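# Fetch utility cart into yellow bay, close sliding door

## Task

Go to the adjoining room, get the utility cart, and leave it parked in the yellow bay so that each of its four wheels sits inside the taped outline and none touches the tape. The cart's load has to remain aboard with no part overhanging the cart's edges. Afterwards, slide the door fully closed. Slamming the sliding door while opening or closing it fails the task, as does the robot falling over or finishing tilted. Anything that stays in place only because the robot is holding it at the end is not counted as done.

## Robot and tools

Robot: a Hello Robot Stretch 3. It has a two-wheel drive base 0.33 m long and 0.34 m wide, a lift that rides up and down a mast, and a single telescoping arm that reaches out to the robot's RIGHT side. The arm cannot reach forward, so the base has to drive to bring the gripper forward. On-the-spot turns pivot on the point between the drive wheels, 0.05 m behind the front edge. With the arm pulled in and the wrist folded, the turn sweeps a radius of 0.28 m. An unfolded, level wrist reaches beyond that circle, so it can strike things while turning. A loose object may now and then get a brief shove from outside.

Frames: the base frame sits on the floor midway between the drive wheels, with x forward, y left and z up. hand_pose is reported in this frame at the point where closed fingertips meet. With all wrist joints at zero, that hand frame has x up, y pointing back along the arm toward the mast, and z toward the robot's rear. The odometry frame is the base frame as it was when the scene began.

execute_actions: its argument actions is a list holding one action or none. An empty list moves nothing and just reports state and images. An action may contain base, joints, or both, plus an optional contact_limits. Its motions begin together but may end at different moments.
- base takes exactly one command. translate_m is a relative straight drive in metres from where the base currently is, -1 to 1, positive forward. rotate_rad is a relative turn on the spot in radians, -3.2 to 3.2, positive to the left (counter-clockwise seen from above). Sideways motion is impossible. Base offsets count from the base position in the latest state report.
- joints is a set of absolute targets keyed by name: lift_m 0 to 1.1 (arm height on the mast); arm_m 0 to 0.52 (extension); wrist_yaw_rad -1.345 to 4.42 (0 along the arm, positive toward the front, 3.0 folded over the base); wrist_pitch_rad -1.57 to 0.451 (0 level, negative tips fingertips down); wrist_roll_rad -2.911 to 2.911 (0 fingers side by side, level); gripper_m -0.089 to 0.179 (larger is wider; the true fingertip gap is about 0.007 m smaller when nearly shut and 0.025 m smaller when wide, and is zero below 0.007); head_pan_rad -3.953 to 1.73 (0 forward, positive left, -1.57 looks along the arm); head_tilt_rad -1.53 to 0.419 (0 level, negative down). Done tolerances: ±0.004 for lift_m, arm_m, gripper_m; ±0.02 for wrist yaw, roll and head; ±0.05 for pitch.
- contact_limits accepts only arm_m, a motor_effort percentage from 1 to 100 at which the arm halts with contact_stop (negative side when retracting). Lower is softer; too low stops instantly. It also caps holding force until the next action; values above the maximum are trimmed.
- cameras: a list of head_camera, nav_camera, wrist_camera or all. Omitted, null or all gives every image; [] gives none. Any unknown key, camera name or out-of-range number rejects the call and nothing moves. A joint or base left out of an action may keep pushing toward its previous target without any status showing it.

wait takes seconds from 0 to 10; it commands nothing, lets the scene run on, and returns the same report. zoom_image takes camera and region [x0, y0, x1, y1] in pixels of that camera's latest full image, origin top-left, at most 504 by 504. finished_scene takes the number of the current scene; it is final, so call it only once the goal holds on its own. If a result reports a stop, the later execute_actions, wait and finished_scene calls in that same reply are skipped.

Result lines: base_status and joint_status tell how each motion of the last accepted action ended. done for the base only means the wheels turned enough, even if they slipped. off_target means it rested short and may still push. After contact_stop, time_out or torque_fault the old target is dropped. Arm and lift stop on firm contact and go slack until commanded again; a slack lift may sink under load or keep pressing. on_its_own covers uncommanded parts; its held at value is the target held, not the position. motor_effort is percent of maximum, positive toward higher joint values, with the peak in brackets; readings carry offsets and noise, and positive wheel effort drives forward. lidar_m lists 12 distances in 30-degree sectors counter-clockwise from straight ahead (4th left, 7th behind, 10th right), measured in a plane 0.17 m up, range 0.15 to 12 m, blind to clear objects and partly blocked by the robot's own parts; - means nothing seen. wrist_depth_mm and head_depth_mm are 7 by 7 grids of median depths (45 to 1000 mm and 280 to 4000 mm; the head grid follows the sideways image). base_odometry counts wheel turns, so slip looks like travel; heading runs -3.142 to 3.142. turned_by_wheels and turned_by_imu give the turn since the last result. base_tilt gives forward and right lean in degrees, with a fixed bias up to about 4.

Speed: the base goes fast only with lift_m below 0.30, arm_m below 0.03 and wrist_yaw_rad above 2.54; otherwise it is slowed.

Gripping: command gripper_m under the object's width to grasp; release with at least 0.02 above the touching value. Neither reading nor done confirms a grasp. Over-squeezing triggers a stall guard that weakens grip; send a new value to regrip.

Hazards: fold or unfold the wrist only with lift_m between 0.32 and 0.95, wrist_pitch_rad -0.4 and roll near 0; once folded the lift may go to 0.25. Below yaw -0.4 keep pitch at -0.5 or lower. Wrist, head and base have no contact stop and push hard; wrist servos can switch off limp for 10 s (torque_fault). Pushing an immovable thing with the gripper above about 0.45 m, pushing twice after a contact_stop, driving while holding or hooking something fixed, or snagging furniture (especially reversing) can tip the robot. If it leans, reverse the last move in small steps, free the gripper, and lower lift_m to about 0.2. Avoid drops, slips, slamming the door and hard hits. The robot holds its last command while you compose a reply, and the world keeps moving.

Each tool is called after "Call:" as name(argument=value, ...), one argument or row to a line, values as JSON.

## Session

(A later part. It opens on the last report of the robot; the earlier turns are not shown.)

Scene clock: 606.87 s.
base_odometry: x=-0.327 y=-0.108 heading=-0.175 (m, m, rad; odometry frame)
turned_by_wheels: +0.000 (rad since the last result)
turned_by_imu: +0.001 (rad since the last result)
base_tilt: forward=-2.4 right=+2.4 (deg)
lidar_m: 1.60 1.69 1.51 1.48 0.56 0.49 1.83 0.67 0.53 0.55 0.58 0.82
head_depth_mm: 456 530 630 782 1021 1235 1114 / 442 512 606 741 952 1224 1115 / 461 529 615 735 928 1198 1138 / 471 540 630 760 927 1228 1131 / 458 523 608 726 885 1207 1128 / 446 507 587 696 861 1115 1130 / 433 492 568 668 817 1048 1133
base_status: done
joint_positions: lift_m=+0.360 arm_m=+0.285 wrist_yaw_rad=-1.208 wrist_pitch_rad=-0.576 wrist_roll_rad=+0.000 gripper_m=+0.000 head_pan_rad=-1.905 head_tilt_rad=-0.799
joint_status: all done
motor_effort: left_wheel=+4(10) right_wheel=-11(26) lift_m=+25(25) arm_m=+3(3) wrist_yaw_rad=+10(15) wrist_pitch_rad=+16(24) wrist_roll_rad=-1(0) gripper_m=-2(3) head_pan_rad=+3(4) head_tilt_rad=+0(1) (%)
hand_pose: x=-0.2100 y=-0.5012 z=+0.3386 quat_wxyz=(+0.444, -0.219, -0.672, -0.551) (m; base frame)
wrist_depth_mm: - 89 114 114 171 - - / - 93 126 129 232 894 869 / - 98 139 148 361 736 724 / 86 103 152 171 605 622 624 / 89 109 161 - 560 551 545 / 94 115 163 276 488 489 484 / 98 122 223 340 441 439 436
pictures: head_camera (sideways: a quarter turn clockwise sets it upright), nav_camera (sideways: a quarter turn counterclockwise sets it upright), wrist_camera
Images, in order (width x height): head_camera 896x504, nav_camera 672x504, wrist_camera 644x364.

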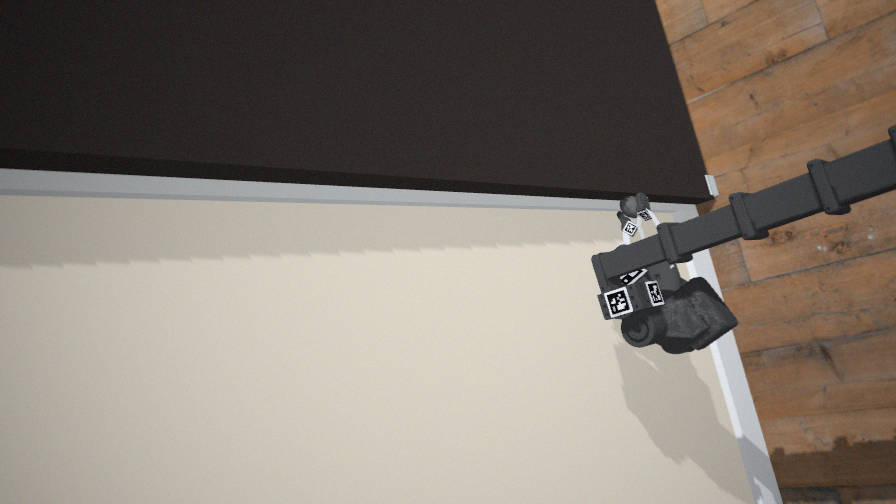

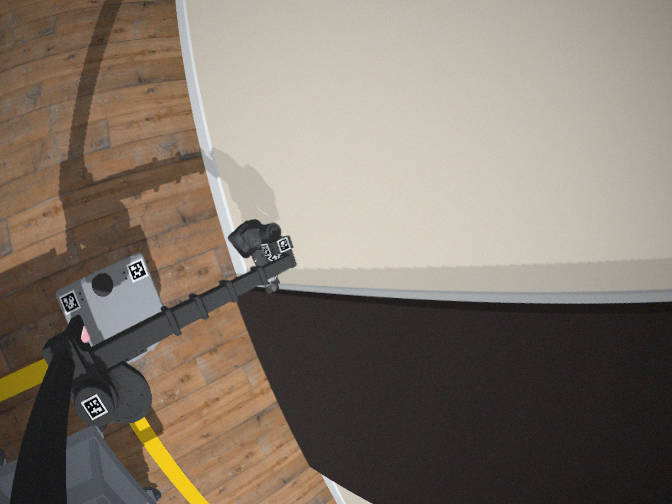

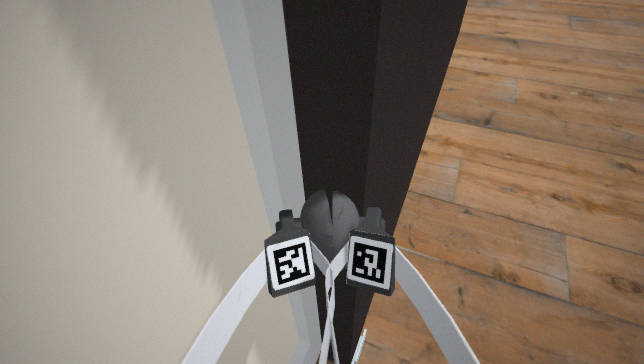

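Call:
execute_actions(
  actions=[
    {"base":{"translate_m":0.04},"joints":{"wrist_yaw_rad":-1.2,"head_pan_rad":-2.7,"head_tilt_rad":-0.6}},
  ],
)

Scene clock: 611.03 s.
base_odometry: x=-0.288 y=-0.115 heading=-0.175 (m, m, rad; odometry frame)
turned_by_wheels: +0.000 (rad since the last result)
turned_by_imu: +0.000 (rad since the last result)
base_tilt: forward=-2.4 right=+2.4 (deg)
lidar_m: 1.56 1.64 1.51 1.48 0.61 0.52 1.84 0.67 0.55 0.55 0.58 0.82
head_depth_mm: 1778 1985 2209 2130 1688 1407 1197 / 1384 1610 1910 2076 1697 1415 1203 / 997 1118 1276 1484 1632 1415 1197 / 829 914 1019 1143 1307 1382 1201 / 712 773 843 932 1038 1174 1194 / 621 667 721 782 857 948 1058 / 553 588 628 677 732 796 911
base_status: done
joint_positions: lift_m=+0.360 arm_m=+0.285 wrist_yaw_rad=-1.202 wrist_pitch_rad=-0.568 wrist_roll_rad=+0.000 gripper_m=+0.000 head_pan_rad=-2.693 head_tilt_rad=-0.606
joint_status: all done
motor_effort: left_wheel=-1(7) right_wheel=+0(9) lift_m=+25(25) arm_m=+4(3) wrist_yaw_rad=+3(9) wrist_pitch_rad=+11(16) wrist_roll_rad=+0(0) gripper_m=-3(3) head_pan_rad=-4(48) head_tilt_rad=+4(26) (%)
hand_pose: x=-0.2109 y=-0.5028 z=+0.3403 quat_wxyz=(+0.448, -0.220, -0.672, -0.548) (m; base frame)
wrist_depth_mm: - 90 124 153 172 - - / - 94 133 171 231 900 883 / - 99 142 194 351 755 730 / 86 104 152 220 608 639 629 / 90 110 163 - 563 556 549 / 94 116 161 345 488 490 488 / 99 123 220 377 445 442 440
pictures: head_camera (sideways: a quarter turn clockwise sets it upright), nav_camera (sideways: a quarter turn counterclockwise sets it upright), wrist_camera
Images, in order (width x height): head_camera 896x504, nav_camera 672x504, wrist_camera 644x364.

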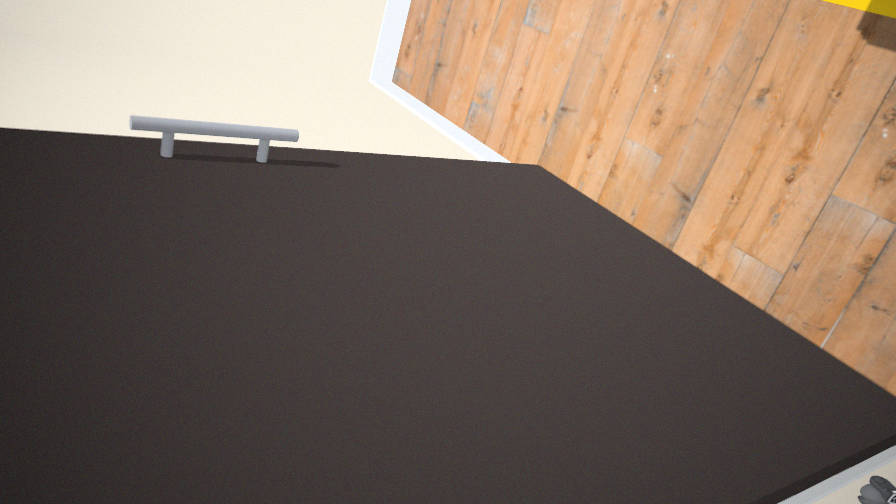

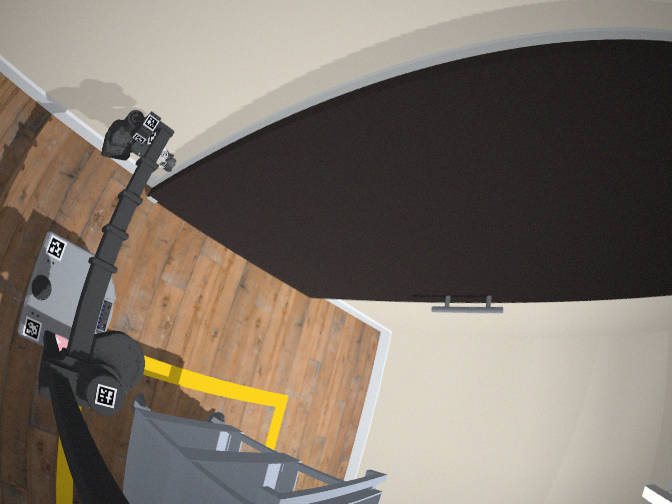

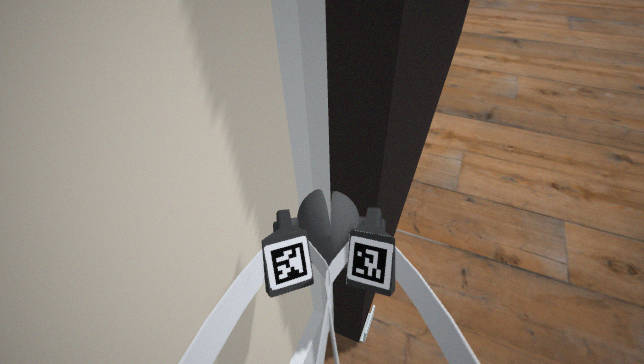

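Call:
execute_actions(
  actions=[
    {"joints":{"arm_m":0.268,"wrist_yaw_rad":-1.2,"head_pan_rad":-1.9,"head_tilt_rad":-0.8}},
  ],
  cameras=["wrist_camera"],
)

Call:
execute_actions(
  actions=[
    {"base":{"translate_m":-0.055},"joints":{"wrist_yaw_rad":-1.2}},
  ],
)

Scene clock: 614.67 s.
base_odometry: x=-0.288 y=-0.115 heading=-0.175 (m, m, rad; odometry frame)
turned_by_wheels: +0.000 (rad since the last result)
turned_by_imu: +0.000 (rad since the last result)
base_tilt: forward=-2.4 right=+2.4 (deg)
lidar_m: 1.56 1.64 1.52 1.48 0.61 0.52 1.84 0.67 0.55 0.55 0.58 0.82
head_depth_mm: 458 529 630 775 1011 1243 1119 / 464 523 608 736 944 1223 1123 / 485 552 649 766 947 1224 1153 / 471 539 627 755 924 1204 1119 / 458 522 607 723 887 1210 1133 / 446 506 586 693 846 1100 1134 / 435 492 566 669 806 1029 1138
base_status: not commanded
joint_positions: lift_m=+0.360 arm_m=+0.268 wrist_yaw_rad=-1.202 wrist_pitch_rad=-0.568 wrist_roll_rad=+0.000 gripper_m=+0.000 head_pan_rad=-1.907 head_tilt_rad=-0.790
joint_status: all done
motor_effort: left_wheel=-1(1) right_wheel=+0(0) lift_m=+25(25) arm_m=-3(3) wrist_yaw_rad=+3(1) wrist_pitch_rad=+11(11) wrist_roll_rad=+0(0) gripper_m=-3(3) head_pan_rad=+4(49) head_tilt_rad=-6(28) (%)
hand_pose: x=-0.2109 y=-0.4863 z=+0.3403 quat_wxyz=(+0.448, -0.220, -0.672, -0.548) (m; base frame)
wrist_depth_mm: 91 108 148 154 274 - - / 95 113 158 175 366 906 907 / 99 118 170 200 561 744 730 / 103 124 182 231 613 641 635 / 106 131 194 - 559 556 550 / 111 138 193 366 491 494 487 / 116 147 264 420 449 443 436
pictures: wrist_camera
Images, in order (width x height): wrist_camera 644x364.

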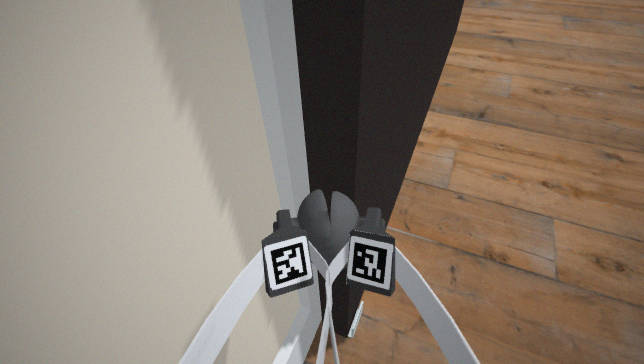

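Scene clock: 617.87 s.
base_odometry: x=-0.342 y=-0.106 heading=-0.174 (m, m, rad; odometry frame)
turned_by_wheels: +0.000 (rad since the last result)
turned_by_imu: +0.023 (rad since the last result)
base_tilt: forward=-2.3 right=+2.4 (deg)
lidar_m: 1.61 1.70 1.51 1.48 0.53 0.48 1.71 0.65 0.53 0.55 0.58 0.84
head_depth_mm: 448 519 617 757 989 1239 1118 / 435 503 593 724 931 1215 1121 / 459 522 606 723 911 1201 1143 / 466 533 624 749 922 1204 1126 / 454 520 603 720 882 1212 1131 / 443 505 583 693 852 1104 1129 / 433 492 566 665 815 1042 1143
base_status: done
joint_positions: lift_m=+0.360 arm_m=+0.268 wrist_yaw_rad=-1.217 wrist_pitch_rad=-0.579 wrist_roll_rad=+0.000 gripper_m=+0.000 head_pan_rad=-1.906 head_tilt_rad=-0.792
joint_status: all done
on_its_own: wrist_yaw_rad is at rest, and its effort (+21) is outside its rest range (-12 to +12)
motor_effort: left_wheel=+3(11) right_wheel=-12(33) lift_m=+25(25) arm_m=+3(3) wrist_yaw_rad=+21(23) wrist_pitch_rad=+18(26) wrist_roll_rad=+0(0) gripper_m=-3(3) head_pan_rad=+4(5) head_tilt_rad=-5(6) (%)
hand_pose: x=-0.2102 y=-0.4824 z=+0.3380 quat_wxyz=(+0.441, -0.221, -0.671, -0.553) (m; base frame)
wrist_depth_mm: 89 105 123 116 249 - - / 93 110 137 132 332 885 864 / 97 116 153 152 501 730 725 / 101 122 173 179 606 628 626 / 105 128 189 - 555 550 542 / 108 136 193 307 487 489 485 / 114 144 264 378 445 443 436
pictures: head_camera (sideways: a quarter turn clockwise sets it upright), nav_camera (sideways: a quarter turn counterclockwise sets it upright), wrist_camera
Images, in order (width x height): head_camera 896x504, nav_camera 672x504, wrist_camera 644x364.

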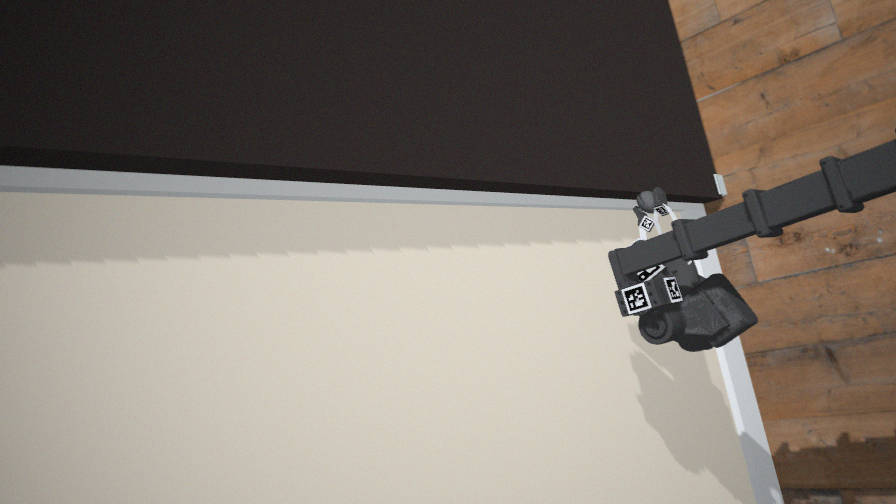

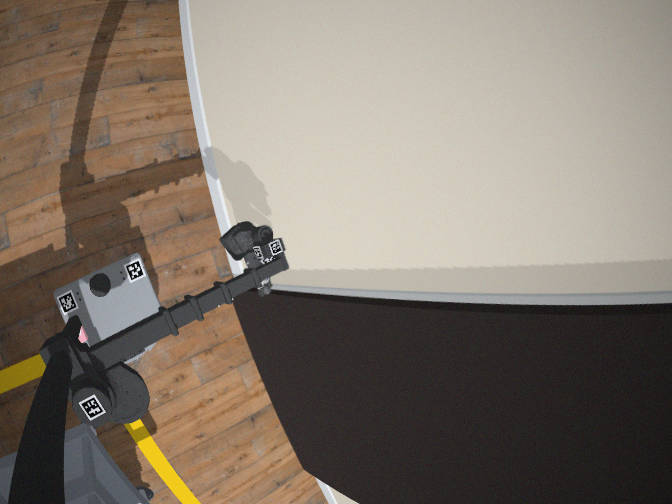

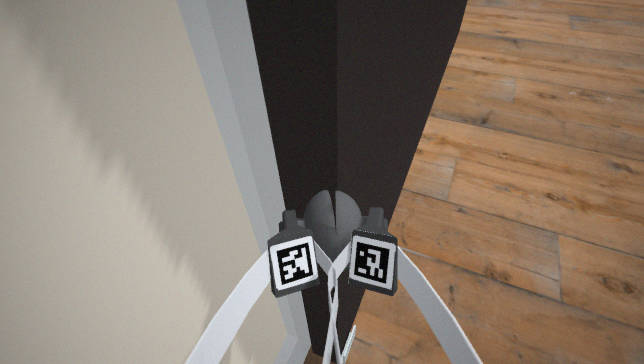

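Call:
execute_actions(
  actions=[
    {"base":{"translate_m":0.05},"joints":{"arm_m":0.1,"wrist_yaw_rad":-1.2,"head_pan_rad":-3.7,"head_tilt_rad":-1.0}},
  ],
)

Scene clock: 631.37 s.
base_odometry: x=-0.292 y=-0.114 heading=-0.174 (m, m, rad; odometry frame)
turned_by_wheels: +0.000 (rad since the last result)
turned_by_imu: +0.000 (rad since the last result)
base_tilt: forward=-2.4 right=+2.4 (deg)
lidar_m: 1.56 1.65 1.51 1.48 0.60 0.52 1.71 0.66 0.55 0.55 0.59 0.85
head_depth_mm: 716 731 1077 - - 1173 1079 / 694 749 1048 1284 1345 - 1082 / 697 749 1012 995 1309 - - / 858 738 958 1271 1315 - - / 860 710 1341 1473 1331 1205 - / 834 1960 1711 1509 1345 1211 1125 / 1980 2014 1731 1518 1360 1214 1104
base_status: done
joint_positions: lift_m=+0.360 arm_m=+0.100 wrist_yaw_rad=-1.201 wrist_pitch_rad=-0.567 wrist_roll_rad=+0.000 gripper_m=+0.000 head_pan_rad=-3.693 head_tilt_rad=-0.988
joint_status: all done
motor_effort: left_wheel=-1(6) right_wheel=+0(9) lift_m=+25(25) arm_m=-3(2) wrist_yaw_rad=+2(22) wrist_pitch_rad=+11(18) wrist_roll_rad=+0(1) gripper_m=-4(4) head_pan_rad=-4(49) head_tilt_rad=-7(27) (%)
hand_pose: x=-0.2109 y=-0.3184 z=+0.3404 quat_wxyz=(+0.448, -0.220, -0.672, -0.547) (m; base frame)
wrist_depth_mm: 222 227 304 481 - - - / 236 250 325 537 906 910 891 / 247 280 348 611 759 752 733 / 258 315 375 634 652 648 625 / 269 345 422 - 570 554 548 / 281 366 465 490 492 493 484 / 295 383 456 453 450 441 439
pictures: head_camera (sideways: a quarter turn clockwise sets it upright), nav_camera (sideways: a quarter turn counterclockwise sets it upright), wrist_camera
Images, in order (width x height): head_camera 896x504, nav_camera 672x504, wrist_camera 644x364.

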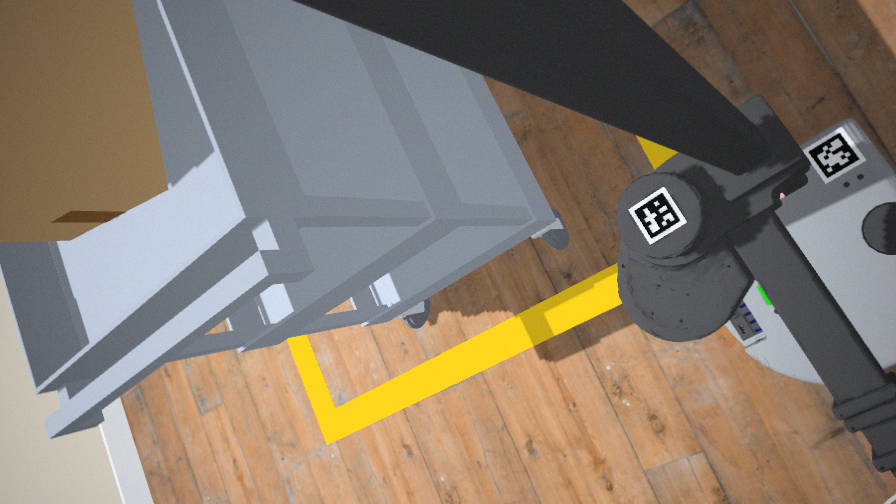

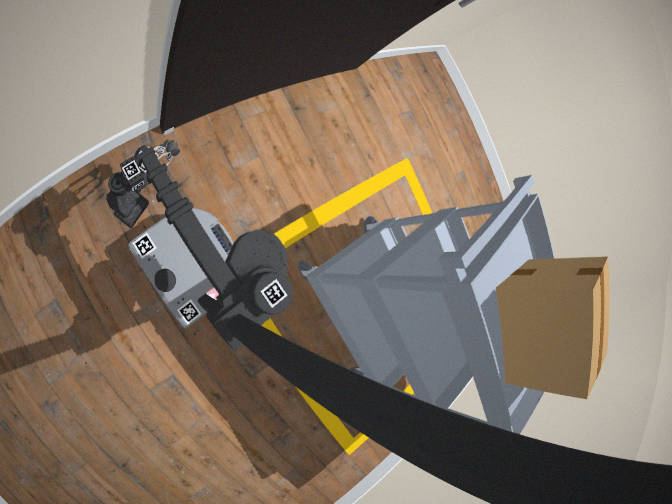

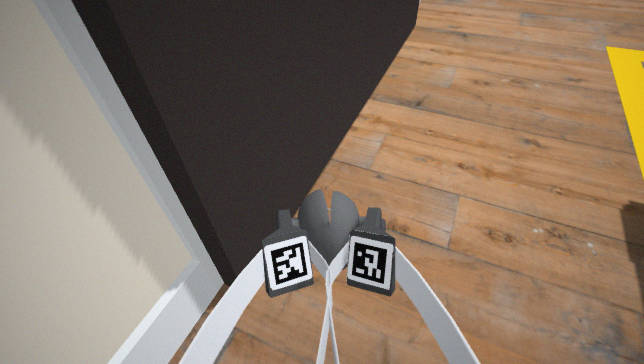

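Call:
zoom_image(
  camera="nav_camera",
  region=[240, 140, 560, 480],
)

Region (240, 140, 560, 480) of nav_camera's 672x504 image, scaled by 1.482, with more detail than that image has; it fills the left 474 columns of this view, and the rest is white.

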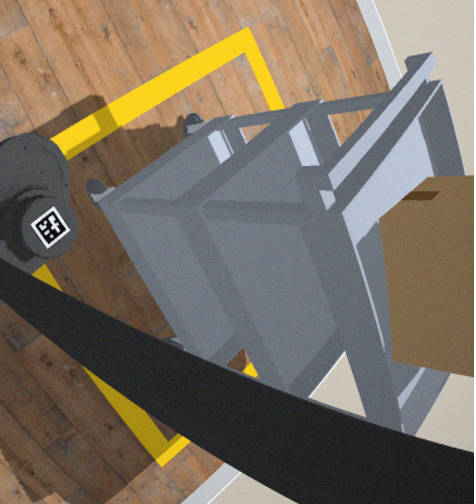

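Call:
finished_scene(
  scene=1,
)

The scene is finished: the task was done.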